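# Move carton-filled bin from low rack to top shelf

## Task

Carry the bin holding three small cartons from the low rack up to the top shelf of the shelving unit so that the bin's entire bottom rests on that shelf and all three cartons are upright inside it. Finish by releasing the bin and backing the robot away. The robot must not topple or be left leaning, and the result only counts if it stays that way without the robot supporting anything.

## Robot and tools

ROBOT. A LinearBot: an omnidirectional wheeled base with a column roughly 1.75 m high. A carriage slides 0 to 1 m up the column (lift_m) and carries two identical six-joint arms, left and right, each with a two-finger gripper. Arm bases sit about 0.57 m + lift_m above the floor, and some carriage parts hang about 0.15 m beneath them. Reach is about 0.78 m from the shoulder but only about 0.38 m downward below the arm base. The hand is about 0.16 m long, 0.1 m wide, 0.14 m when open. Parked arm joints 1-6: 0, 0.05, 0.05, 1.45, 0, 0; parked, the robot is roughly 0.95 m wide and 0.7 m long. The wheel motors are strong (7 N m). Loose objects may occasionally get a small external shove.

CAMERAS. carriage_camera is fixed on the carriage, facing ahead and tilted about 20 degrees downward. left_wrist_camera and right_wrist_camera look out beyond the fingertips. Calibration (K, distortion, T_world_to_cam mapping base frame to camera) is given per camera; treat it as approximate, and wrist-camera poses get worse with long reach.

FRAMES. Base frame: origin on the floor below the base centre, x ahead, y to the left, z up. left_hand and right_hand are reported in it as the midpoint between the finger pads; quat_wxyz gives hand orientation, hand z along the fingers, fingers opening along hand y. Odometry frame is the base frame at scene start; base_odometry integrates wheel rotation, so slip shows up as travel; heading is left-positive, -3.142 to 3.142.

execute_actions(actions, cameras). actions is a list with zero or one action. An action is an object with "base", "joints" or both; they start at the same time. base holds exactly one relative offset from where the base last reported itself: translate_m (metres, forward +, -2 to 2), strafe_m (metres, left +, -2 to 2) or rotate_rad (radians, counter-clockwise +, -6.3 to 6.3). joints is one flat object keyed by joint name, each value an absolute target: lift_m 0 to 1 m; for each arm (prefix left_ or right_): joint1_rad -2.617 to 3.054 (yaw about vertical, 0 ahead, + to the left), joint2_rad 0 to 3.141 (shoulder: 0 upper arm pointing back level, 1.57 vertical, 3.14 forward level), joint3_rad 0 to 3.141 (elbow, 0 folded, 3.14 straight), joint4_rad -1.57 to 1.57 (wrist pitch, + lifts fingertips), joint5_rad -1.57 to 1.57 (wrist yaw, + swings fingertips to the RIGHT), joint6_rad -2.094 to 2.094 (roll about the finger axis, + clockwise from the forearm), gripper_m 0 to 0.093 (pad gap in metres). Arm speed up to 1.8 rad/s for joints 1-3, 2.7 rad/s for 4-6; an action lasts at most 15 s. Unnamed joints or base may keep pushing toward earlier targets. Any unknown key or out-of-range number rejects the call with no motion. cameras: list of carriage_camera, left_wrist_camera, right_wrist_camera or "all"; omitted/null means all, [] means none. An empty actions list just reports state and images.

wait(seconds): 0 to 10 s, commands nothing, returns state and images. zoom_image(camera, region): region [x0, y0, x1, y1] in pixels of that camera's latest full image, origin top-left, at most 504x504. read_manual(section): only licence texts, no motion. finished_scene(scene): ends the current scene by its number, irreversibly; the goal must already hold and persist.

RESULTS. base_status and joint_status tell how each motion ended: "done" (for the base, wheels turned the commanded amount even if slipping; tiny moves may stop short yet say done), "off_target" (rested away from target, maybe still pushing; normal for a gripper holding something), "contact_stop" or "time_out" (target dropped, holding where it stopped). "joint command not followed" plus a cause means a self-collision check blocked an arm's targets (gripper target still runs); such joints show "not_followed" and may be retried on later actions. on_its_own covers uncommanded motion; "held at" is the held target, not the position. motor_effort is percent of max, + toward higher values, bracket = peak; readings carry sizeable fixed bias and noise. Lift effort grows with load; if it keeps dropping while lowering, a hand or its load is resting on something. drive_wheels higher at rest than after free driving means the base is still pressing. "ARM HIT" means a hard self-collision. Motor temperatures are listed per arm; MOTOR HOT warns from 75 °C, 90 °C halts that arm for 10 s, 100 °C makes that arm go limp and drop. After a heat stop, joints show "limit_stop_at_motor_heat"; resend the targets. Stretched-out arms heat quickly even when empty. If one call reports a stop, later motion calls in that same reply are skipped. The robot keeps holding the last command while you deliberate.

CAUTIONS. Base drives stop on wheel overload or when an arm is knocked out of place, but late; the base may coast about 0.3 m after an arm touches something, and turns don't watch the arms. After a blocked drive, back off about 0.2 m (or turn back), repeating if still pressed, then retry. The column can strike a table edge the base slipped under; reversing into one can tip the robot. Arms and grippers have no contact stop and snap to target once freed. Hand positions are approximate, more so at full reach; a level hand sags 10-17 cm under 1 kg, and a fully extended arm may not lift 1 kg. Grip force is about 45-60 N per pad. To free a blocked arm pair, move only the withheld arm clear first, the other afterward. Never let the arms collide or press on each other. Tipping risk rises with a high carriage, extended arms, load, pulling, or sudden stops; about 1.5 kg per hand with both arms forward can tip it, and only images reveal a lean. Avoid drops, slips, slams and forceful pushes, and keep the cartons upright.

Each tool is called after "Request:" in YAML: its name, and indented under it one key for each argument.

## Session

Request:
execute_actions:
  actions: []

Scene clock: 0.00 s.
Motor temperatures (°C, as the motors report them): left_arm=[24 25 27 26 25 26] | right_arm=[25 24 25 25 26 28]
base_odometry: x=+0.000 y=+0.000 heading=+0.000 (m, m, rad; odometry frame)
base_status: not commanded
joint_positions: lift_m=+0.301 left_joint1_rad=+0.006 left_joint2_rad=+0.040 left_joint3_rad=+0.035 left_joint4_rad=+1.434 left_joint5_rad=-0.052 left_joint6_rad=+0.010 left_gripper_m=+0.094 right_joint1_rad=+0.020 right_joint2_rad=+0.073 right_joint3_rad=+0.035 right_joint4_rad=+1.446 right_joint5_rad=-0.019 right_joint6_rad=-0.055 right_gripper_m=+0.094
joint_status: not commanded
motor_effort: lift_m=+32 drive_wheels=+2 (%)
left_hand: x=+0.3206 y=+0.3246 z=+1.3211 quat_wxyz=(+0.997, -0.026, +0.071, +0.010) (m; base frame)
right_hand: x=+0.3281 y=-0.3114 z=+1.3211 quat_wxyz=(+0.996, -0.012, +0.081, -0.017) (m; base frame)
pictures: carriage_camera, left_wrist_camera, right_wrist_camera
Images, in order (width x height): carriage_camera 504x504, left_wrist_camera 504x504, right_wrist_camera 504x504.

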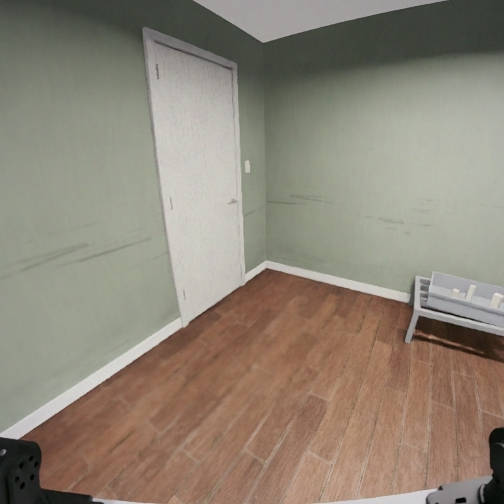

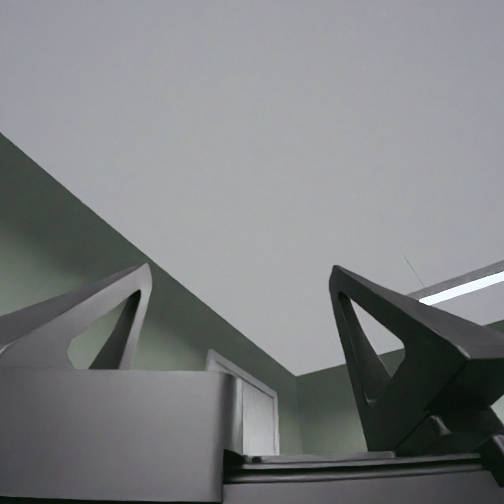

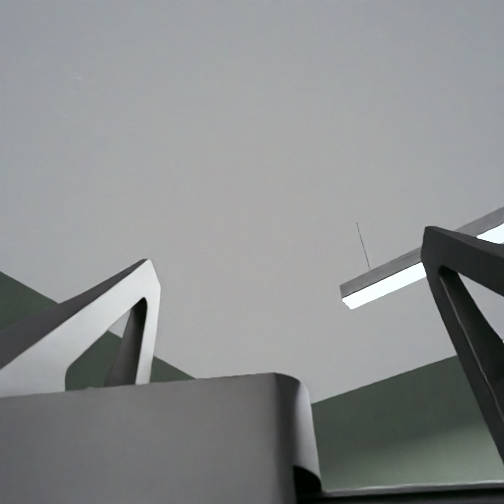

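Request:
execute_actions:
  actions:
    - {"base":{"rotate_rad":-0.9},"joints":{"lift_m":0}}
  cameras: ["carriage_camera"]

Scene clock: 3.80 s.
Motor temperatures (°C, as the motors report them): left_arm=[24 25 27 26 25 26] | right_arm=[25 25 25 25 26 28]
base_odometry: x=+0.000 y=+0.000 heading=-0.900 (m, m, rad; odometry frame)
base_status: done
joint_positions: lift_m=+0.001 left_joint1_rad=+0.006 left_joint2_rad=+0.040 left_joint3_rad=+0.035 left_joint4_rad=+1.433 left_joint5_rad=-0.052 left_joint6_rad=+0.010 left_gripper_m=+0.094 right_joint1_rad=+0.020 right_joint2_rad=+0.073 right_joint3_rad=+0.035 right_joint4_rad=+1.446 right_joint5_rad=-0.019 right_joint6_rad=-0.055 right_gripper_m=+0.094
joint_status: all done
joint sent to its limit — the command would take lift_m past its lower limit, so that joint was sent only as far as its limit.
motor_effort: lift_m=+28(28) drive_wheels=+2(15) (%)
left_hand: x=+0.3208 y=+0.3246 z=+1.0214 quat_wxyz=(+0.997, -0.026, +0.072, +0.010) (m; base frame)
right_hand: x=+0.3281 y=-0.3114 z=+1.0214 quat_wxyz=(+0.996, -0.012, +0.081, -0.017) (m; base frame)
pictures: carriage_camera
camera_calibration (this result's frames):
carriage_camera: T_world_to_cam=[[0.0051756, -0.99866, -0.0514839, 0.0622113], [-0.351896, 0.0463727, -0.93489, 1.0171], [0.936025, 0.0229556, -0.351185, 0.174854], [0, 0, 0, 1]] pos_world=[0.193925, 0.0109485, 1.01549]
Images, in order (width x height): carriage_camera 504x504.

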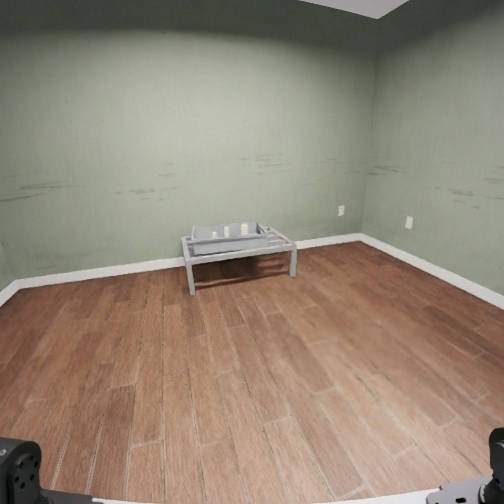

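Request:
execute_actions:
  actions:
    - {"base":{"rotate_rad":0.28}}
  cameras: []

Request:
execute_actions:
  actions:
    - {"base":{"strafe_m":-0.37}}
  cameras: []

Request:
execute_actions:
  actions:
    - {"base":{"translate_m":1.1}}
  cameras: ["carriage_camera"]

Request:
zoom_image:
  camera: "carriage_camera"
  region: [120,220,420,440]

Scene clock: 8.57 s.
Motor temperatures (°C, as the motors report them): left_arm=[24 25 27 26 25 26] | right_arm=[25 25 26 25 26 28]
base_odometry: x=+0.000 y=+0.000 heading=-0.620 (m, m, rad; odometry frame)
base_status: done
joint_positions: lift_m=+0.001 left_joint1_rad=+0.006 left_joint2_rad=+0.040 left_joint3_rad=+0.035 left_joint4_rad=+1.433 left_joint5_rad=-0.052 left_joint6_rad=+0.010 left_gripper_m=+0.094 right_joint1_rad=+0.020 right_joint2_rad=+0.073 right_joint3_rad=+0.035 right_joint4_rad=+1.446 right_joint5_rad=-0.019 right_joint6_rad=-0.055 right_gripper_m=+0.094
joint_status: not commanded
motor_effort: lift_m=+28(28) drive_wheels=-3(9) (%)
left_hand: x=+0.3208 y=+0.3246 z=+1.0214 quat_wxyz=(+0.997, -0.026, +0.072, +0.010) (m; base frame)
right_hand: x=+0.3282 y=-0.3113 z=+1.0214 quat_wxyz=(+0.996, -0.012, +0.081, -0.017) (m; base frame)
pictures: none
No camera images: the call's "cameras" was empty. Leave "cameras" out to get every camera's image.

Scene clock: 11.37 s.
Motor temperatures (°C, as the motors report them): left_arm=[24 25 28 26 25 26] | right_arm=[25 25 26 25 26 28]
base_odometry: x=-0.215 y=-0.301 heading=-0.621 (m, m, rad; odometry frame)
base_status: done
joint_positions: lift_m=+0.001 left_joint1_rad=+0.006 left_joint2_rad=+0.040 left_joint3_rad=+0.035 left_joint4_rad=+1.433 left_joint5_rad=-0.052 left_joint6_rad=+0.010 left_gripper_m=+0.094 right_joint1_rad=+0.020 right_joint2_rad=+0.073 right_joint3_rad=+0.035 right_joint4_rad=+1.446 right_joint5_rad=-0.019 right_joint6_rad=-0.055 right_gripper_m=+0.094
joint_status: not commanded
motor_effort: lift_m=+28(28) drive_wheels=-4(21) (%)
left_hand: x=+0.3208 y=+0.3246 z=+1.0214 quat_wxyz=(+0.997, -0.026, +0.072, +0.010) (m; base frame)
right_hand: x=+0.3282 y=-0.3113 z=+1.0214 quat_wxyz=(+0.996, -0.012, +0.081, -0.017) (m; base frame)
pictures: none
No camera images: the call's "cameras" was empty. Leave "cameras" out to get every camera's image.

Scene clock: 15.87 s.
Motor temperatures (°C, as the motors report them): left_arm=[24 25 28 26 25 26] | right_arm=[25 25 27 25 26 28]
base_odometry: x=+0.679 y=-0.941 heading=-0.621 (m, m, rad; odometry frame)
base_status: done
joint_positions: lift_m=+0.001 left_joint1_rad=+0.006 left_joint2_rad=+0.040 left_joint3_rad=+0.035 left_joint4_rad=+1.434 left_joint5_rad=-0.052 left_joint6_rad=+0.010 left_gripper_m=+0.094 right_joint1_rad=+0.020 right_joint2_rad=+0.073 right_joint3_rad=+0.035 right_joint4_rad=+1.447 right_joint5_rad=-0.019 right_joint6_rad=-0.055 right_gripper_m=+0.094
joint_status: not commanded
motor_effort: lift_m=+28(28) drive_wheels=-7(15) (%)
left_hand: x=+0.3206 y=+0.3246 z=+1.0214 quat_wxyz=(+0.997, -0.026, +0.071, +0.010) (m; base frame)
right_hand: x=+0.3280 y=-0.3114 z=+1.0214 quat_wxyz=(+0.996, -0.012, +0.081, -0.017) (m; base frame)
pictures: carriage_camera
camera_calibration (this result's frames):
carriage_camera: T_world_to_cam=[[0.0051756, -0.99866, -0.0514839, 0.0622113], [-0.351896, 0.0463727, -0.93489, 1.0171], [0.936025, 0.0229556, -0.351185, 0.174854], [0, 0, 0, 1]] pos_world=[0.193925, 0.0109485, 1.01549]
Images, in order (width x height): carriage_camera 504x504.

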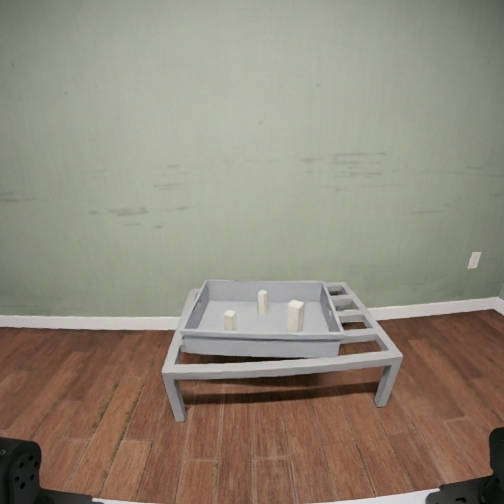

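Region (120, 220, 420, 440) of carriage_camera's 504x504 image, scaled by 1.680, with more detail than that image has; it fills the top 370 rows of this view, and the rest is white.

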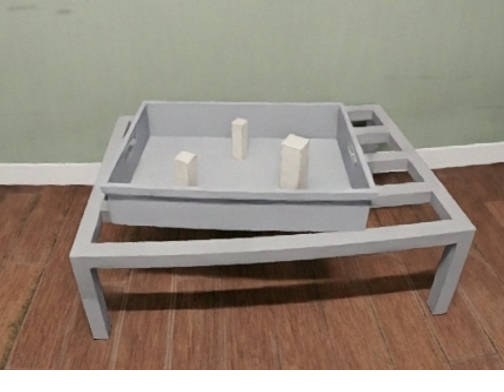

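Request:
execute_actions:
  actions:
    - {"base":{"rotate_rad":-0.09},"joints":{"lift_m":0.3}}
  cameras: []

Request:
execute_actions:
  actions:
    - {"base":{"strafe_m":0.11},"joints":{"left_joint2_rad":2.7,"left_joint3_rad":1.385,"left_joint4_rad":-0.255,"right_joint2_rad":2.7,"right_joint3_rad":1.385,"right_joint4_rad":-0.255,"left_joint1_rad":0,"left_joint5_rad":0,"left_joint6_rad":0,"right_joint1_rad":0,"right_joint5_rad":0,"right_joint6_rad":0}}
  cameras: []

Request:
execute_actions:
  actions:
    - {"base":{"translate_m":0.52},"joints":{"lift_m":0.2}}

Scene clock: 26.77 s.
Motor temperatures (°C, as the motors report them): left_arm=[24 26 29 26 25 26] | right_arm=[25 26 28 25 26 28]
base_odometry: x=+0.679 y=-0.942 heading=-0.711 (m, m, rad; odometry frame)
base_status: done
joint_positions: lift_m=+0.300 left_joint1_rad=+0.006 left_joint2_rad=+0.040 left_joint3_rad=+0.035 left_joint4_rad=+1.434 left_joint5_rad=-0.052 left_joint6_rad=+0.010 left_gripper_m=+0.094 right_joint1_rad=+0.020 right_joint2_rad=+0.073 right_joint3_rad=+0.035 right_joint4_rad=+1.446 right_joint5_rad=-0.019 right_joint6_rad=-0.055 right_gripper_m=+0.094
joint_status: all done
motor_effort: lift_m=+35(42) drive_wheels=-3(11) (%)
left_hand: x=+0.3205 y=+0.3246 z=+1.3197 quat_wxyz=(+0.997, -0.026, +0.071, +0.010) (m; base frame)
right_hand: x=+0.3282 y=-0.3113 z=+1.3197 quat_wxyz=(+0.996, -0.012, +0.081, -0.017) (m; base frame)
pictures: none
No camera images: the call's "cameras" was empty. Leave "cameras" out to get every camera's image.

Scene clock: 29.13 s.
Motor temperatures (°C, as the motors report them): left_arm=[24 26 29 26 25 26] | right_arm=[25 27 28 25 26 28]
base_odometry: x=+0.751 y=-0.858 heading=-0.711 (m, m, rad; odometry frame)
base_status: done
joint_positions: lift_m=+0.300 left_joint1_rad=+0.006 left_joint2_rad=+2.702 left_joint3_rad=+1.383 left_joint4_rad=-0.255 left_joint5_rad=-0.003 left_joint6_rad=+0.003 left_gripper_m=+0.094 right_joint1_rad=+0.008 right_joint2_rad=+2.704 right_joint3_rad=+1.381 right_joint4_rad=-0.256 right_joint5_rad=-0.005 right_joint6_rad=-0.008 right_gripper_m=+0.094
joint_status: all done
motor_effort: lift_m=+35(35) drive_wheels=-1(11) (%)
left_hand: x=+0.6614 y=+0.3183 z=+0.6514 quat_wxyz=(-0.002, -0.002, +1.000, +0.002) (m; base frame)
right_hand: x=+0.6595 y=-0.3115 z=+0.6504 quat_wxyz=(-0.004, -0.008, +1.000, +0.002) (m; base frame)
pictures: none
No camera images: the call's "cameras" was empty. Leave "cameras" out to get every camera's image.

Scene clock: 32.30 s.
Motor temperatures (°C, as the motors report them): left_arm=[24 28 29 26 25 26] | right_arm=[25 29 28 25 26 28]
base_odometry: x=+1.145 y=-1.197 heading=-0.710 (m, m, rad; odometry frame)
base_status: done
joint_positions: lift_m=+0.200 left_joint1_rad=+0.006 left_joint2_rad=+2.702 left_joint3_rad=+1.383 left_joint4_rad=-0.257 left_joint5_rad=-0.003 left_joint6_rad=+0.003 left_gripper_m=+0.094 right_joint1_rad=+0.008 right_joint2_rad=+2.705 right_joint3_rad=+1.381 right_joint4_rad=-0.257 right_joint5_rad=-0.005 right_joint6_rad=-0.008 right_gripper_m=+0.094
joint_status: all done
motor_effort: lift_m=+29(28) drive_wheels=-6(15) (%)
left_hand: x=+0.6612 y=+0.3183 z=+0.5520 quat_wxyz=(-0.002, -0.002, +1.000, +0.002) (m; base frame)
right_hand: x=+0.6591 y=-0.3115 z=+0.5507 quat_wxyz=(-0.005, -0.008, +1.000, +0.002) (m; base frame)
pictures: carriage_camera, left_wrist_camera, right_wrist_camera
camera_calibration (this result's frames):
carriage_camera: T_world_to_cam=[[0.0051756, -0.99866, -0.0514839, 0.0724425], [-0.351896, 0.0463727, -0.93489, 1.20289], [0.936025, 0.0229556, -0.351185, 0.244643], [0, 0, 0, 1]] pos_world=[0.193925, 0.0109485, 1.21421]
left_wrist_camera: T_world_to_cam=[[0.0596395, -0.99822, 0.000821895, 0.266098], [-0.826007, -0.0488882, 0.561535, 0.266492], [-0.560495, -0.0341686, -0.827453, 0.961809], [0, 0, 0, 1]] pos_world=[0.743344, 0.311516, 0.645988]
right_wrist_camera: T_world_to_cam=[[-0.105305, -0.994217, -0.0210681, -0.217168], [-0.822042, 0.0751075, 0.564452, 0.263711], [-0.559605, 0.0767584, -0.825197, 0.975619], [0, 0, 0, 1]] pos_world=[0.739874, -0.310606, 0.651651]
Images, in order (width x height): carriage_camera 504x504, left_wrist_camera 504x504, right_wrist_camera 504x504.

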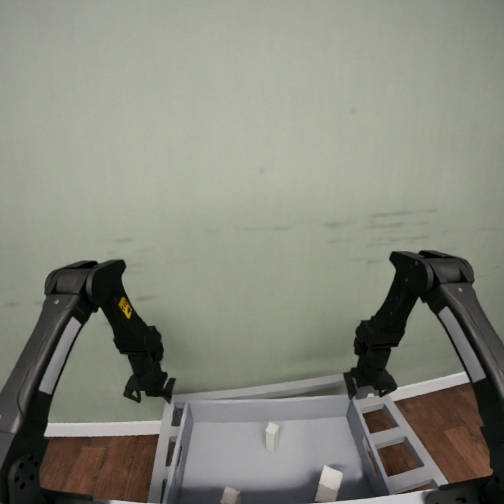

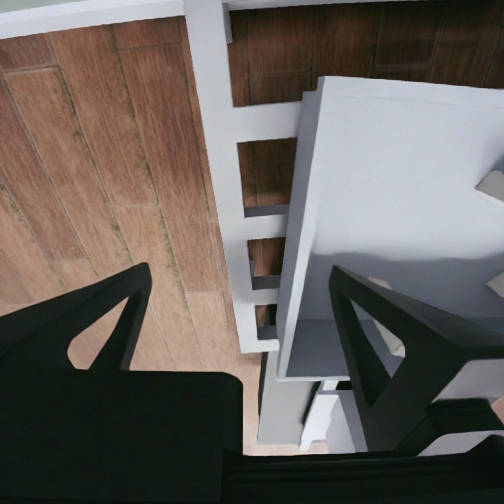

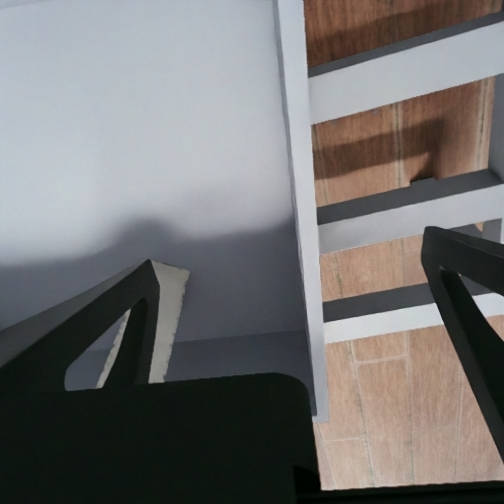

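Request:
execute_actions:
  actions:
    - {"base":{"rotate_rad":0.05},"joints":{"left_joint1_rad":-0.065,"left_joint6_rad":-0.065,"right_joint1_rad":0.06,"right_joint6_rad":0.06}}
  cameras: []

Request:
execute_actions:
  actions:
    - {"base":{"strafe_m":-0.068}}
  cameras: []

Request:
execute_actions:
  actions:
    - {"base":{"translate_m":-0.075},"joints":{"lift_m":0.12}}

Scene clock: 38.37 s.
Motor temperatures (°C, as the motors report them): left_arm=[24 30 29 26 25 26] | right_arm=[25 33 28 25 26 28]
base_odometry: x=+1.145 y=-1.198 heading=-0.661 (m, m, rad; odometry frame)
base_status: done
joint_positions: lift_m=+0.200 left_joint1_rad=-0.064 left_joint2_rad=+2.702 left_joint3_rad=+1.383 left_joint4_rad=-0.256 left_joint5_rad=+0.000 left_joint6_rad=-0.060 left_gripper_m=+0.094 right_joint1_rad=+0.066 right_joint2_rad=+2.705 right_joint3_rad=+1.381 right_joint4_rad=-0.257 right_joint5_rad=-0.003 right_joint6_rad=+0.050 right_gripper_m=+0.094
joint_status: all done
motor_effort: lift_m=+29(29) drive_wheels=-7(14) (%)
left_hand: x=+0.6607 y=+0.2914 z=+0.5520 quat_wxyz=(-0.002, +0.002, +1.000, +0.000) (m; base frame)
right_hand: x=+0.6583 y=-0.2903 z=+0.5507 quat_wxyz=(-0.005, -0.008, +1.000, +0.001) (m; base frame)
pictures: none
No camera images: the call's "cameras" was empty. Leave "cameras" out to get every camera's image.

Scene clock: 39.70 s.
Motor temperatures (°C, as the motors report them): left_arm=[24 30 29 26 25 26] | right_arm=[25 34 28 25 26 28]
base_odometry: x=+1.104 y=-1.251 heading=-0.661 (m, m, rad; odometry frame)
base_status: done
joint_positions: lift_m=+0.200 left_joint1_rad=-0.064 left_joint2_rad=+2.702 left_joint3_rad=+1.383 left_joint4_rad=-0.256 left_joint5_rad=+0.000 left_joint6_rad=-0.060 left_gripper_m=+0.094 right_joint1_rad=+0.063 right_joint2_rad=+2.705 right_joint3_rad=+1.381 right_joint4_rad=-0.256 right_joint5_rad=-0.003 right_joint6_rad=+0.050 right_gripper_m=+0.094
joint_status: not commanded
motor_effort: lift_m=+29(29) drive_wheels=+2(12) (%)
left_hand: x=+0.6606 y=+0.2911 z=+0.5520 quat_wxyz=(-0.002, +0.002, +1.000, +0.000) (m; base frame)
right_hand: x=+0.6585 y=-0.2914 z=+0.5507 quat_wxyz=(-0.005, -0.006, +1.000, +0.001) (m; base frame)
pictures: none
No camera images: the call's "cameras" was empty. Leave "cameras" out to get every camera's image.

Scene clock: 41.13 s.
Motor temperatures (°C, as the motors report them): left_arm=[24 31 29 26 25 26] | right_arm=[25 35 28 25 26 28]
base_odometry: x=+1.044 y=-1.205 heading=-0.661 (m, m, rad; odometry frame)
base_status: done
joint_positions: lift_m=+0.120 left_joint1_rad=-0.064 left_joint2_rad=+2.698 left_joint3_rad=+1.383 left_joint4_rad=-0.254 left_joint5_rad=+0.000 left_joint6_rad=-0.060 left_gripper_m=+0.094 right_joint1_rad=+0.063 right_joint2_rad=+2.701 right_joint3_rad=+1.381 right_joint4_rad=-0.254 right_joint5_rad=-0.003 right_joint6_rad=+0.050 right_gripper_m=+0.094
joint_status: all done
motor_effort: lift_m=+29(30) drive_wheels=-3(10) (%)
left_hand: x=+0.6624 y=+0.2910 z=+0.4732 quat_wxyz=(+0.001, +0.002, +1.000, +0.000) (m; base frame)
right_hand: x=+0.6601 y=-0.2913 z=+0.4718 quat_wxyz=(-0.002, -0.006, +1.000, +0.001) (m; base frame)
pictures: carriage_camera, left_wrist_camera, right_wrist_camera
camera_calibration (this result's frames):
carriage_camera: T_world_to_cam=[[0.0051756, -0.99866, -0.0514839, 0.068324], [-0.351896, 0.0463727, -0.93489, 1.1281], [0.936025, 0.0229556, -0.351185, 0.21655], [0, 0, 0, 1]] pos_world=[0.193925, 0.0109485, 1.13422]
left_wrist_camera: T_world_to_cam=[[0.0520087, -0.998635, 0.00471867, 0.242168], [-0.829966, -0.0405957, 0.556334, 0.313046], [-0.555383, -0.0328506, -0.830945, 0.894252], [0, 0, 0, 1]] pos_world=[0.743875, 0.283922, 0.567774]
right_wrist_camera: T_world_to_cam=[[-0.109348, -0.993811, -0.019567, -0.196548], [-0.82485, 0.0797379, 0.5597, 0.312997], [-0.554675, 0.077342, -0.828464, 0.907959], [0, 0, 0, 1]] pos_world=[0.740306, -0.290513, 0.573182]
Images, in order (width x height): carriage_camera 504x504, left_wrist_camera 504x504, right_wrist_camera 504x504.

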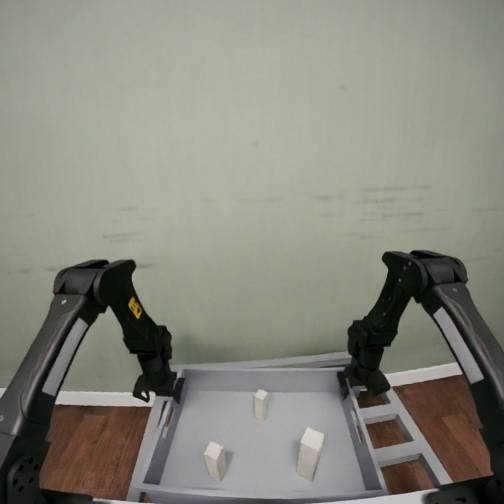

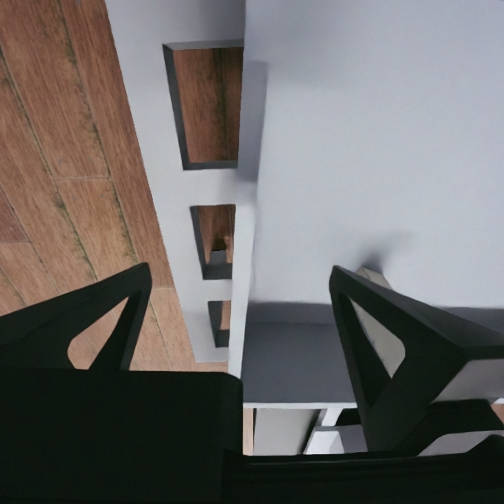

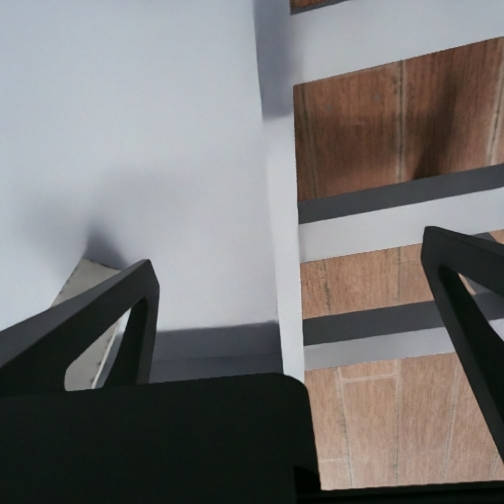

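Request:
execute_actions:
  actions:
    - {"joints":{"lift_m":0.025}}

Request:
zoom_image:
  camera: "carriage_camera"
  region: [90,300,430,504]

Scene clock: 43.83 s.
Motor temperatures (°C, as the motors report them): left_arm=[24 31 29 26 25 26] | right_arm=[25 36 28 25 26 28]
base_odometry: x=+1.044 y=-1.205 heading=-0.661 (m, m, rad; odometry frame)
base_status: not commanded
joint_positions: lift_m=+0.025 left_joint1_rad=-0.064 left_joint2_rad=+2.700 left_joint3_rad=+1.383 left_joint4_rad=-0.253 left_joint5_rad=+0.000 left_joint6_rad=-0.060 left_gripper_m=+0.094 right_joint1_rad=+0.063 right_joint2_rad=+2.703 right_joint3_rad=+1.381 right_joint4_rad=-0.253 right_joint5_rad=-0.003 right_joint6_rad=+0.050 right_gripper_m=+0.094
joint_status: all done
motor_effort: lift_m=+29(30) drive_wheels=+1(2) (%)
left_hand: x=+0.6618 y=+0.2910 z=+0.3775 quat_wxyz=(+0.000, +0.002, +1.000, +0.000) (m; base frame)
right_hand: x=+0.6598 y=-0.2913 z=+0.3762 quat_wxyz=(-0.002, -0.006, +1.000, +0.001) (m; base frame)
pictures: carriage_camera, left_wrist_camera, right_wrist_camera
camera_calibration (this result's frames):
carriage_camera: T_world_to_cam=[[0.0051756, -0.99866, -0.0514839, 0.0634312], [-0.351896, 0.0463727, -0.93489, 1.03925], [0.936025, 0.0229556, -0.351185, 0.183175], [0, 0, 0, 1]] pos_world=[0.193925, 0.0109485, 1.03918]
left_wrist_camera: T_world_to_cam=[[0.0520158, -0.998636, 0.00454159, 0.242749], [-0.829118, -0.0406503, 0.557593, 0.364796], [-0.556648, -0.0327692, -0.830102, 0.814887], [0, 0, 0, 1]] pos_world=[0.743437, 0.28395, 0.471928]
right_wrist_camera: T_world_to_cam=[[-0.109363, -0.993812, -0.0194362, -0.198519], [-0.824424, 0.0797646, 0.560324, 0.365694], [-0.555306, 0.0773024, -0.828046, 0.828825], [0, 0, 0, 1]] pos_world=[0.740028, -0.29053, 0.47754]
Images, in order (width x height): carriage_camera 504x504, left_wrist_camera 504x504, right_wrist_camera 504x504.

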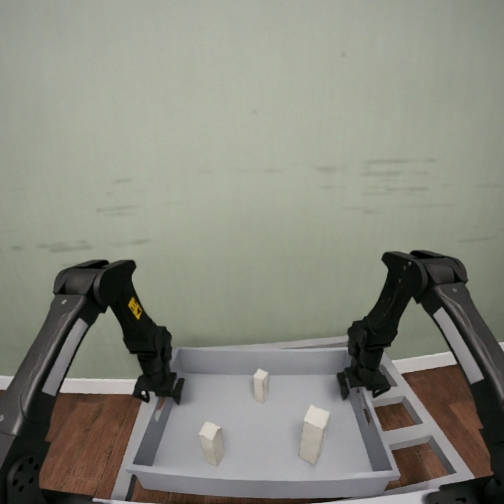

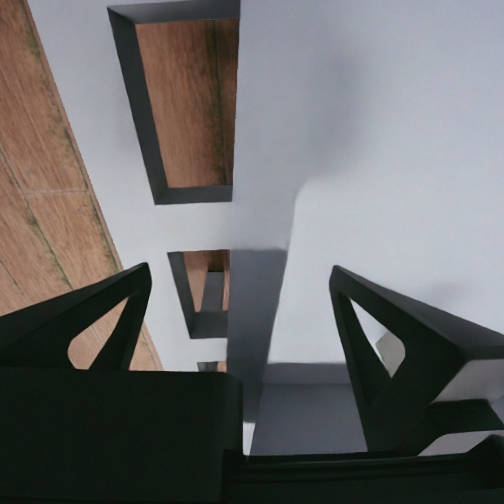

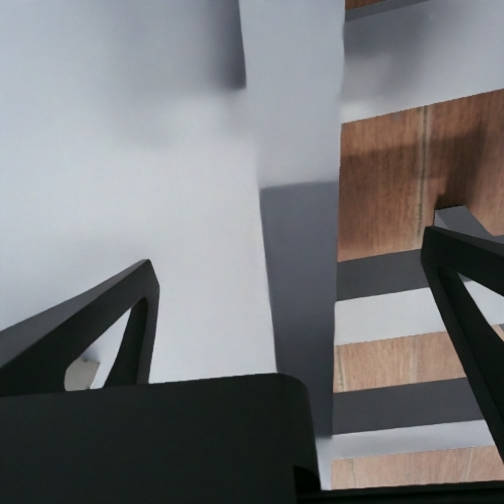

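Region (90, 300, 430, 504) of carriage_camera's 504x504 image, scaled by 1.482, with more detail than that image has; it fills the top 302 rows of this view, and the rest is white.

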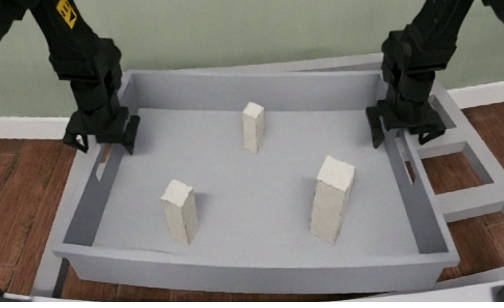

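Request:
execute_actions:
  actions:
    - {"base":{"translate_m":-0.035},"joints":{"lift_m":0.01,"left_joint1_rad":-0.08,"right_joint1_rad":0.05}}
  cameras: []

Request:
execute_actions:
  actions:
    - {"joints":{"left_gripper_m":0,"right_gripper_m":0}}

Request:
execute_actions:
  actions:
    - {"joints":{"lift_m":0.1}}

Scene clock: 47.50 s.
Motor temperatures (°C, as the motors report them): left_arm=[24 32 29 26 25 26] | right_arm=[25 38 28 25 26 28]
base_odometry: x=+1.017 y=-1.184 heading=-0.661 (m, m, rad; odometry frame)
base_status: done
joint_positions: lift_m=+0.010 left_joint1_rad=-0.073 left_joint2_rad=+2.696 left_joint3_rad=+1.383 left_joint4_rad=-0.249 left_joint5_rad=+0.000 left_joint6_rad=-0.060 left_gripper_m=+0.094 right_joint1_rad=+0.057 right_joint2_rad=+2.704 right_joint3_rad=+1.381 right_joint4_rad=-0.252 right_joint5_rad=-0.003 right_joint6_rad=+0.050 right_gripper_m=+0.094
joint_status: all done
motor_effort: lift_m=+27(31) drive_wheels=-1(12) (%)
left_hand: x=+0.6642 y=+0.2876 z=+0.3642 quat_wxyz=(+0.004, +0.006, +1.000, +0.000) (m; base frame)
right_hand: x=+0.6598 y=-0.2933 z=+0.3610 quat_wxyz=(-0.002, -0.004, +1.000, +0.001) (m; base frame)
pictures: none
No camera images: the call's "cameras" was empty. Leave "cameras" out to get every camera's image.

Scene clock: 48.23 s.
Motor temperatures (°C, as the motors report them): left_arm=[24 32 29 26 25 26] | right_arm=[25 38 28 25 26 28]
base_odometry: x=+1.017 y=-1.184 heading=-0.661 (m, m, rad; odometry frame)
base_status: not commanded
joint_positions: lift_m=+0.010 left_joint1_rad=-0.066 left_joint2_rad=+2.696 left_joint3_rad=+1.383 left_joint4_rad=-0.249 left_joint5_rad=+0.038 left_joint6_rad=-0.028 left_gripper_m=+0.007 right_joint1_rad=+0.043 right_joint2_rad=+2.704 right_joint3_rad=+1.381 right_joint4_rad=-0.251 right_joint5_rad=-0.033 right_joint6_rad=+0.058 right_gripper_m=+0.007
joint_status: left_gripper_m off_target (ended at +0.007, target +0.000); right_gripper_m off_target (ended at +0.007, target +0.000)
motor_effort: lift_m=+27(27) drive_wheels=-2(2) (%)
left_hand: x=+0.6641 y=+0.2837 z=+0.3644 quat_wxyz=(+0.004, +0.019, +1.000, -0.019) (m; base frame)
right_hand: x=+0.6602 y=-0.2936 z=+0.3610 quat_wxyz=(-0.002, +0.008, +1.000, +0.016) (m; base frame)
pictures: carriage_camera, left_wrist_camera, right_wrist_camera
camera_calibration (this result's frames):
carriage_camera: T_world_to_cam=[[0.0051756, -0.99866, -0.0514839, 0.0626651], [-0.351896, 0.0463727, -0.93489, 1.02534], [0.936025, 0.0229556, -0.351185, 0.177949], [0, 0, 0, 1]] pos_world=[0.193925, 0.0109485, 1.0243]
left_wrist_camera: T_world_to_cam=[[0.01774, -0.998921, 0.0429164, 0.244184], [-0.833709, 0.00891508, 0.552132, 0.364659], [-0.551919, -0.0455746, -0.832651, 0.806449], [0, 0, 0, 1]] pos_world=[0.744782, 0.277423, 0.459671]
right_wrist_camera: T_world_to_cam=[[-0.136725, -0.989381, -0.0493005, -0.170874], [-0.822031, 0.0855457, 0.562981, 0.373904], [-0.552785, 0.1175, -0.824998, 0.825692], [0, 0, 0, 1]] pos_world=[0.740428, -0.298064, 0.46227]
Images, in order (width x height): carriage_camera 504x504, left_wrist_camera 504x504, right_wrist_camera 504x504.

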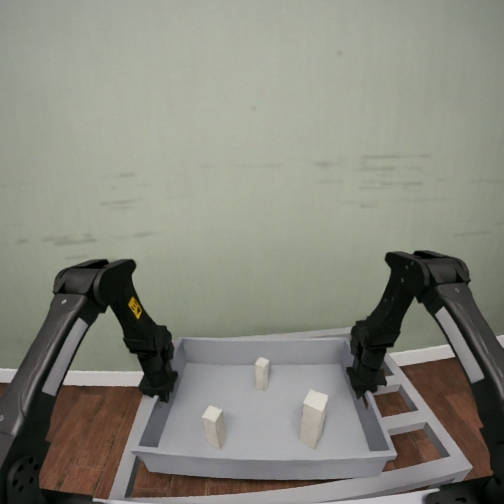

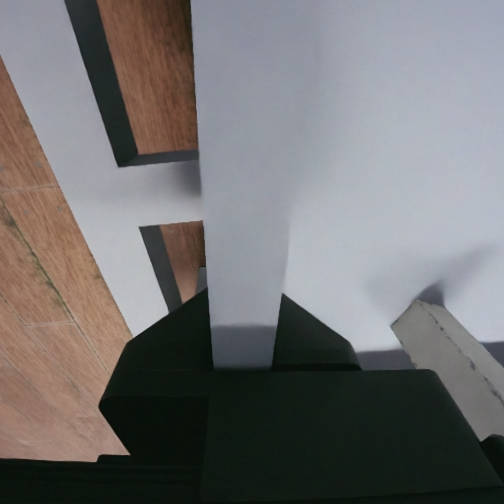

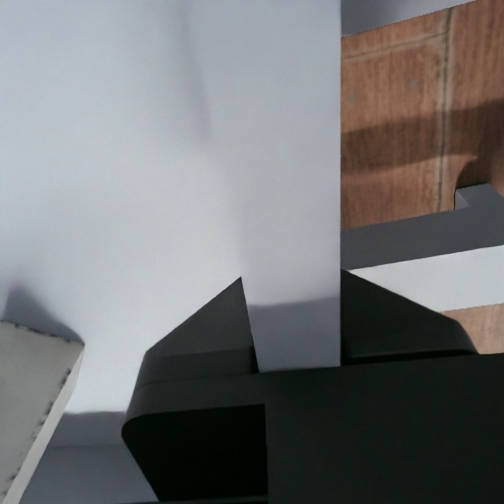

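Scene clock: 49.17 s.
Motor temperatures (°C, as the motors report them): left_arm=[24 33 29 26 25 26] | right_arm=[25 39 28 25 26 28]
base_odometry: x=+1.017 y=-1.184 heading=-0.661 (m, m, rad; odometry frame)
base_status: not commanded
joint_positions: lift_m=+0.100 left_joint1_rad=-0.067 left_joint2_rad=+2.718 left_joint3_rad=+1.383 left_joint4_rad=-0.246 left_joint5_rad=+0.041 left_joint6_rad=-0.029 left_gripper_m=+0.007 right_joint1_rad=+0.043 right_joint2_rad=+2.723 right_joint3_rad=+1.381 right_joint4_rad=-0.251 right_joint5_rad=-0.032 right_joint6_rad=+0.058 right_gripper_m=+0.007
joint_status: all done
motor_effort: lift_m=+37(45) drive_wheels=+0(2) (%)
left_hand: x=+0.6567 y=+0.2833 z=+0.4458 quat_wxyz=(-0.006, +0.019, +1.000, -0.020) (m; base frame)
right_hand: x=+0.6532 y=-0.2940 z=+0.4437 quat_wxyz=(-0.012, +0.008, +1.000, +0.016) (m; base frame)
pictures: carriage_camera, left_wrist_camera, right_wrist_camera
camera_calibration (this result's frames):
carriage_camera: T_world_to_cam=[[0.0051756, -0.99866, -0.0514839, 0.067265], [-0.351896, 0.0463727, -0.93489, 1.10887], [0.936025, 0.0229556, -0.351185, 0.209326], [0, 0, 0, 1]] pos_world=[0.193925, 0.0109485, 1.11365]
left_wrist_camera: T_world_to_cam=[[0.0186135, -0.998846, 0.0442738, 0.239298], [-0.822486, 0.00988057, 0.5687, 0.298496], [-0.568481, -0.0470001, -0.821353, 0.876425], [0, 0, 0, 1]] pos_world=[0.739286, 0.277265, 0.539505]
right_wrist_camera: T_world_to_cam=[[-0.137648, -0.989459, -0.0449913, -0.169525], [-0.810734, 0.0864579, 0.578995, 0.307426], [-0.569002, 0.116174, -0.814089, 0.895364], [0, 0, 0, 1]] pos_world=[0.73537, -0.298335, 0.543281]
Images, in order (width x height): carriage_camera 504x504, left_wrist_camera 504x504, right_wrist_camera 504x504.

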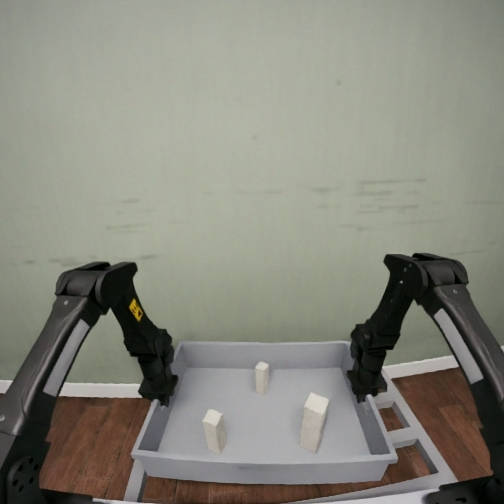

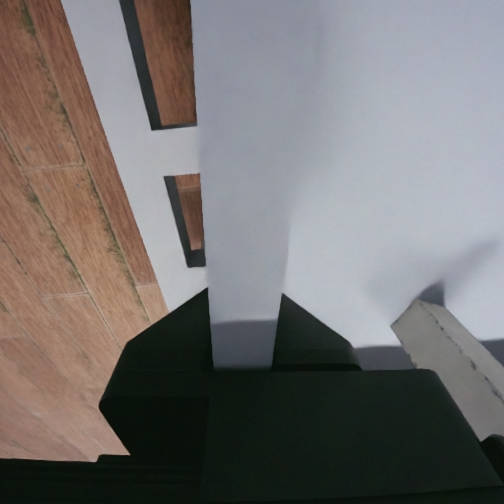

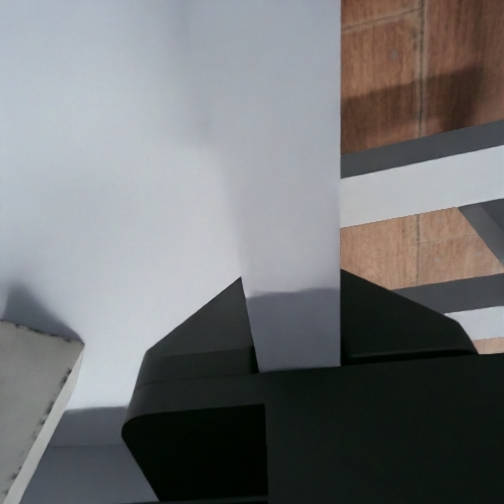

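Request:
execute_actions:
  actions:
    - {"base":{"translate_m":-0.3},"joints":{"lift_m":0.2}}
  cameras: []

Request:
execute_actions:
  actions:
    - {"base":{"rotate_rad":-1.9}}
  cameras: ["carriage_camera"]

Scene clock: 52.87 s.
Motor temperatures (°C, as the motors report them): left_arm=[24 34 29 26 25 26] | right_arm=[25 41 28 25 26 28]
base_odometry: x=+0.780 y=-1.000 heading=-0.661 (m, m, rad; odometry frame)
base_status: done
joint_positions: lift_m=+0.200 left_joint1_rad=-0.067 left_joint2_rad=+2.719 left_joint3_rad=+1.383 left_joint4_rad=-0.244 left_joint5_rad=+0.041 left_joint6_rad=-0.029 left_gripper_m=+0.007 right_joint1_rad=+0.043 right_joint2_rad=+2.724 right_joint3_rad=+1.381 right_joint4_rad=-0.250 right_joint5_rad=-0.032 right_joint6_rad=+0.058 right_gripper_m=+0.007
joint_status: all done
motor_effort: lift_m=+37(47) drive_wheels=-3(10) (%)
left_hand: x=+0.6569 y=+0.2834 z=+0.5455 quat_wxyz=(-0.006, +0.019, +1.000, -0.020) (m; base frame)
right_hand: x=+0.6535 y=-0.2940 z=+0.5435 quat_wxyz=(-0.012, +0.008, +1.000, +0.016) (m; base frame)
pictures: none
No camera images: the call's "cameras" was empty. Leave "cameras" out to get every camera's image.

Scene clock: 56.27 s.
Motor temperatures (°C, as the motors report them): left_arm=[24 35 29 26 25 26] | right_arm=[25 43 28 25 26 28]
base_odometry: x=+0.780 y=-1.000 heading=-2.561 (m, m, rad; odometry frame)
base_status: done
joint_positions: lift_m=+0.200 left_joint1_rad=-0.072 left_joint2_rad=+2.719 left_joint3_rad=+1.383 left_joint4_rad=-0.234 left_joint5_rad=+0.041 left_joint6_rad=-0.034 left_gripper_m=+0.007 right_joint1_rad=+0.037 right_joint2_rad=+2.724 right_joint3_rad=+1.381 right_joint4_rad=-0.240 right_joint5_rad=-0.032 right_joint6_rad=+0.052 right_gripper_m=+0.007
joint_status: not commanded
motor_effort: lift_m=+37(37) drive_wheels=+7(18) (%)
left_hand: x=+0.6592 y=+0.2814 z=+0.5455 quat_wxyz=(-0.001, +0.019, +1.000, -0.020) (m; base frame)
right_hand: x=+0.6560 y=-0.2962 z=+0.5435 quat_wxyz=(-0.007, +0.008, +1.000, +0.016) (m; base frame)
pictures: carriage_camera
camera_calibration (this result's frames):
carriage_camera: T_world_to_cam=[[0.0051756, -0.99866, -0.0514839, 0.0724128], [-0.351896, 0.0463727, -0.93489, 1.20235], [0.936025, 0.0229556, -0.351185, 0.244441], [0, 0, 0, 1]] pos_world=[0.193925, 0.0109485, 1.21363]
Images, in order (width x height): carriage_camera 504x504.

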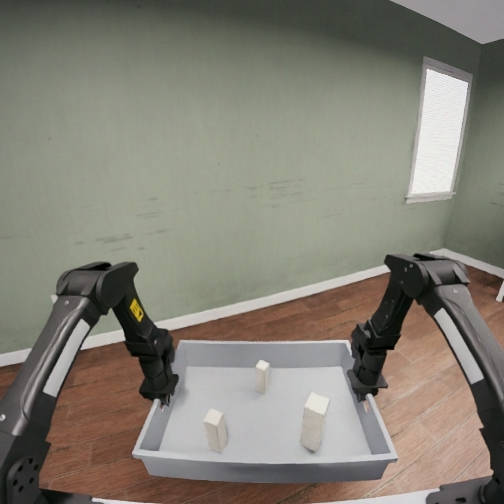

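Request:
execute_actions:
  actions:
    - {"base":{"rotate_rad":-1.18}}
  cameras: ["carriage_camera"]

Scene clock: 59.97 s.
Motor temperatures (°C, as the motors report them): left_arm=[24 36 29 26 25 26] | right_arm=[25 46 28 25 26 28]
base_odometry: x=+0.780 y=-1.000 heading=+2.542 (m, m, rad; odometry frame)
base_status: done
joint_positions: lift_m=+0.200 left_joint1_rad=-0.073 left_joint2_rad=+2.719 left_joint3_rad=+1.383 left_joint4_rad=-0.235 left_joint5_rad=+0.041 left_joint6_rad=-0.035 left_gripper_m=+0.007 right_joint1_rad=+0.036 right_joint2_rad=+2.724 right_joint3_rad=+1.381 right_joint4_rad=-0.241 right_joint5_rad=-0.032 right_joint6_rad=+0.051 right_gripper_m=+0.007
joint_status: not commanded
motor_effort: lift_m=+37(37) drive_wheels=+4(18) (%)
left_hand: x=+0.6589 y=+0.2810 z=+0.5455 quat_wxyz=(-0.001, +0.019, +1.000, -0.020) (m; base frame)
right_hand: x=+0.6557 y=-0.2965 z=+0.5435 quat_wxyz=(-0.007, +0.008, +1.000, +0.016) (m; base frame)
pictures: carriage_camera
camera_calibration (this result's frames):
carriage_camera: T_world_to_cam=[[0.0051756, -0.99866, -0.0514839, 0.0724128], [-0.351896, 0.0463727, -0.93489, 1.20235], [0.936025, 0.0229556, -0.351185, 0.244441], [0, 0, 0, 1]] pos_world=[0.193925, 0.0109485, 1.21363]
Images, in order (width x height): carriage_camera 504x504.

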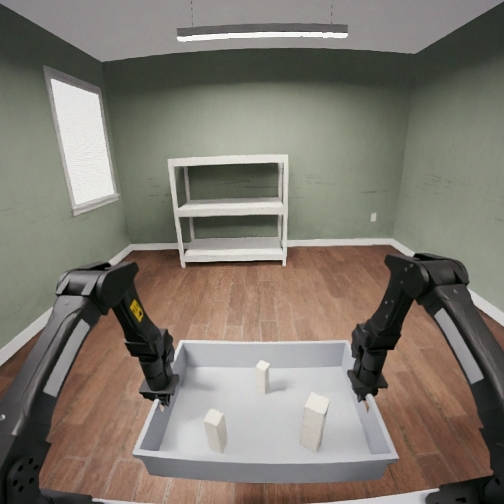

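Request:
execute_actions:
  actions:
    - {"base":{"strafe_m":0.25},"joints":{"left_joint2_rad":2.62,"left_joint4_rad":-0.32,"right_joint2_rad":2.62,"right_joint4_rad":-0.32}}
  cameras: []

Request:
execute_actions:
  actions:
    - {"base":{"translate_m":1.6},"joints":{"lift_m":0.5,"left_joint2_rad":2.54,"left_joint4_rad":-0.4,"right_joint2_rad":2.54,"right_joint4_rad":-0.4}}
  cameras: ["carriage_camera"]

Request:
execute_actions:
  actions:
    - {"joints":{"lift_m":1,"left_joint2_rad":2.46,"left_joint4_rad":-0.48,"right_joint2_rad":2.46,"right_joint4_rad":-0.48}}
  cameras: ["carriage_camera"]

Scene clock: 66.57 s.
Motor temperatures (°C, as the motors report them): left_arm=[24 38 29 26 25 26] | right_arm=[25 49 28 25 26 28]
base_odometry: x=+0.638 y=-1.206 heading=+2.541 (m, m, rad; odometry frame)
base_status: done
joint_positions: lift_m=+0.200 left_joint1_rad=-0.069 left_joint2_rad=+2.645 left_joint3_rad=+1.383 left_joint4_rad=-0.306 left_joint5_rad=+0.040 left_joint6_rad=-0.032 left_gripper_m=+0.007 right_joint1_rad=+0.038 right_joint2_rad=+2.650 right_joint3_rad=+1.381 right_joint4_rad=-0.312 right_joint5_rad=-0.032 right_joint6_rad=+0.053 right_gripper_m=+0.007
joint_status: all done
motor_effort: lift_m=+37(37) drive_wheels=-4(16) (%)
left_hand: x=+0.6672 y=+0.2819 z=+0.5719 quat_wxyz=(+0.000, +0.019, +1.000, -0.020) (m; base frame)
right_hand: x=+0.6640 y=-0.2954 z=+0.5698 quat_wxyz=(-0.006, +0.007, +1.000, +0.016) (m; base frame)
pictures: none
No camera images: the call's "cameras" was empty. Leave "cameras" out to get every camera's image.

Scene clock: 72.07 s.
Motor temperatures (°C, as the motors report them): left_arm=[24 39 29 26 25 26] | right_arm=[25 52 28 25 26 28]
base_odometry: x=-0.683 y=-0.304 heading=+2.542 (m, m, rad; odometry frame)
base_status: done
joint_positions: lift_m=+0.500 left_joint1_rad=-0.069 left_joint2_rad=+2.561 left_joint3_rad=+1.377 left_joint4_rad=-0.389 left_joint5_rad=+0.040 left_joint6_rad=-0.033 left_gripper_m=+0.007 right_joint1_rad=+0.038 right_joint2_rad=+2.568 right_joint3_rad=+1.381 right_joint4_rad=-0.399 right_joint5_rad=-0.032 right_joint6_rad=+0.051 right_gripper_m=+0.007
joint_status: all done
motor_effort: lift_m=+37(46) drive_wheels=-8(22) (%)
left_hand: x=+0.6711 y=+0.2816 z=+0.9020 quat_wxyz=(-0.002, +0.018, +1.000, -0.020) (m; base frame)
right_hand: x=+0.6692 y=-0.2952 z=+0.9001 quat_wxyz=(-0.008, +0.007, +1.000, +0.016) (m; base frame)
pictures: carriage_camera
camera_calibration (this result's frames):
carriage_camera: T_world_to_cam=[[0.0051756, -0.99866, -0.0514839, 0.0878578], [-0.351896, 0.0463727, -0.93489, 1.48281], [0.936025, 0.0229556, -0.351185, 0.349795], [0, 0, 0, 1]] pos_world=[0.193925, 0.0109485, 1.51363]
Images, in order (width x height): carriage_camera 504x504.

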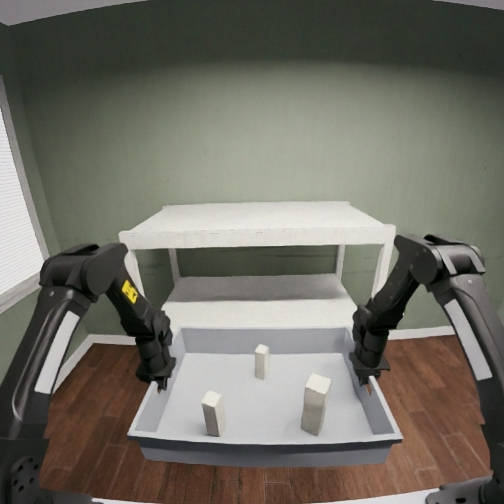

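Scene clock: 74.60 s.
Motor temperatures (°C, as the motors report them): left_arm=[24 40 29 26 25 26] | right_arm=[25 54 28 25 26 28]
base_odometry: x=-0.683 y=-0.304 heading=+2.542 (m, m, rad; odometry frame)
base_status: not commanded
joint_positions: lift_m=+1.000 left_joint1_rad=-0.069 left_joint2_rad=+2.481 left_joint3_rad=+1.377 left_joint4_rad=-0.468 left_joint5_rad=+0.040 left_joint6_rad=-0.033 left_gripper_m=+0.007 right_joint1_rad=+0.038 right_joint2_rad=+2.487 right_joint3_rad=+1.381 right_joint4_rad=-0.477 right_joint5_rad=-0.031 right_joint6_rad=+0.051 right_gripper_m=+0.007
joint_status: all done
motor_effort: lift_m=+37(48) drive_wheels=-4(4) (%)
left_hand: x=+0.6751 y=+0.2815 z=+1.4318 quat_wxyz=(-0.001, +0.018, +1.000, -0.020) (m; base frame)
right_hand: x=+0.6734 y=-0.2951 z=+1.4298 quat_wxyz=(-0.007, +0.007, +1.000, +0.015) (m; base frame)
pictures: carriage_camera
camera_calibration (this result's frames):
carriage_camera: T_world_to_cam=[[0.0051756, -0.99866, -0.0514839, 0.1136], [-0.351896, 0.0463727, -0.93489, 1.95026], [0.936025, 0.0229556, -0.351185, 0.525388], [0, 0, 0, 1]] pos_world=[0.193925, 0.0109485, 2.01363]
Images, in order (width x height): carriage_camera 504x504.

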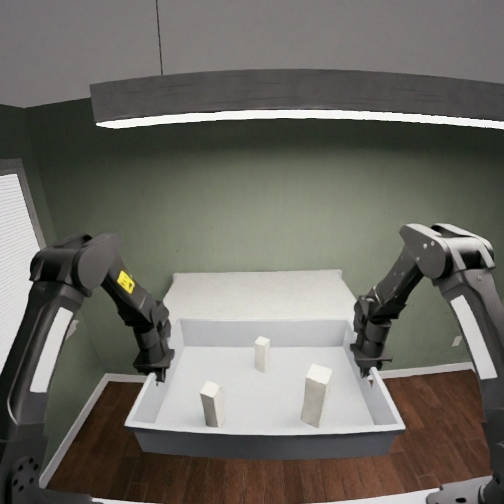

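Request:
execute_actions:
  actions:
    - {"base":{"translate_m":0.78},"joints":{"lift_m":0.96}}

Scene clock: 80.03 s.
Motor temperatures (°C, as the motors report them): left_arm=[24 41 29 26 25 26] | right_arm=[25 56 29 25 26 28]
base_odometry: x=-1.327 y=+0.136 heading=+2.543 (m, m, rad; odometry frame)
base_status: done
joint_positions: lift_m=+0.960 left_joint1_rad=-0.069 left_joint2_rad=+2.495 left_joint3_rad=+1.377 left_joint4_rad=-0.463 left_joint5_rad=+0.040 left_joint6_rad=-0.033 left_gripper_m=+0.007 right_joint1_rad=+0.038 right_joint2_rad=+2.502 right_joint3_rad=+1.381 right_joint4_rad=-0.472 right_joint5_rad=-0.032 right_joint6_rad=+0.051 right_gripper_m=+0.007
joint_status: all done
motor_effort: lift_m=+33(33) drive_wheels=-6(21) (%)
left_hand: x=+0.6723 y=+0.2815 z=+1.3869 quat_wxyz=(-0.006, +0.018, +1.000, -0.020) (m; base frame)
right_hand: x=+0.6705 y=-0.2954 z=+1.3846 quat_wxyz=(-0.012, +0.007, +1.000, +0.016) (m; base frame)
pictures: carriage_camera, left_wrist_camera, right_wrist_camera
camera_calibration (this result's frames):
carriage_camera: T_world_to_cam=[[0.0051756, -0.99866, -0.0514839, 0.111556], [-0.351896, 0.0463727, -0.93489, 1.91314], [0.936025, 0.0229556, -0.351185, 0.511443], [0, 0, 0, 1]] pos_world=[0.193925, 0.0109485, 1.97393]
left_wrist_camera: T_world_to_cam=[[0.0201143, -0.998851, 0.0434962, 0.195605], [-0.822659, 0.00818873, 0.568476, -0.222906], [-0.568179, -0.0472171, -0.821549, 1.65831], [0, 0, 0, 1]] pos_world=[0.754905, 0.275506, 1.48059]
right_wrist_camera: T_world_to_cam=[[-0.136117, -0.989659, -0.0452519, -0.126834], [-0.811209, 0.0851201, 0.578527, -0.222609], [-0.568693, 0.115456, -0.814407, 1.67143], [0, 0, 0, 1]] pos_world=[0.752686, -0.299551, 1.48427]
Images, in order (width x height): carriage_camera 504x504, left_wrist_camera 504x504, right_wrist_camera 504x504.

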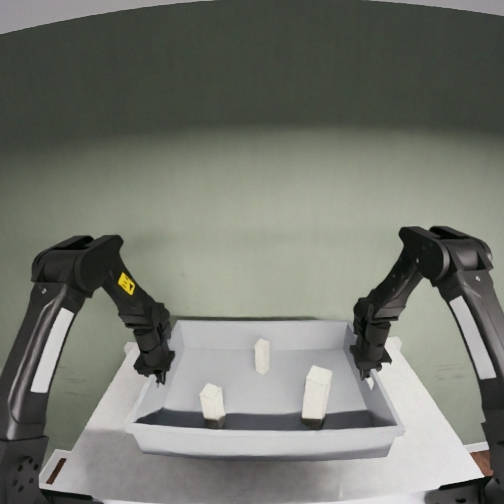

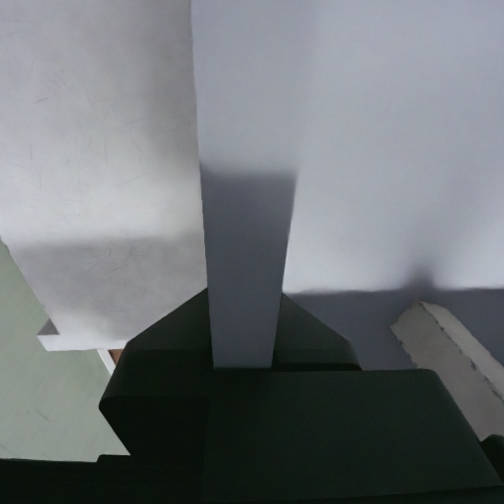

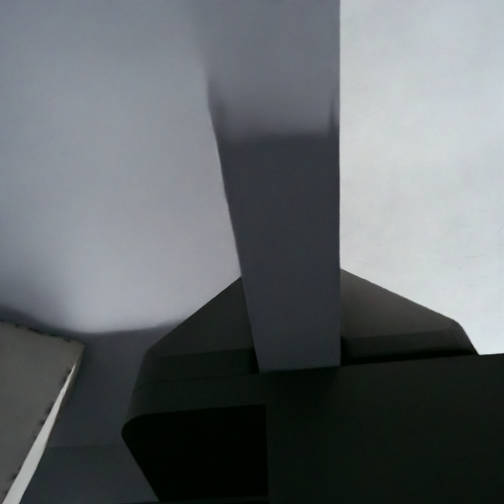

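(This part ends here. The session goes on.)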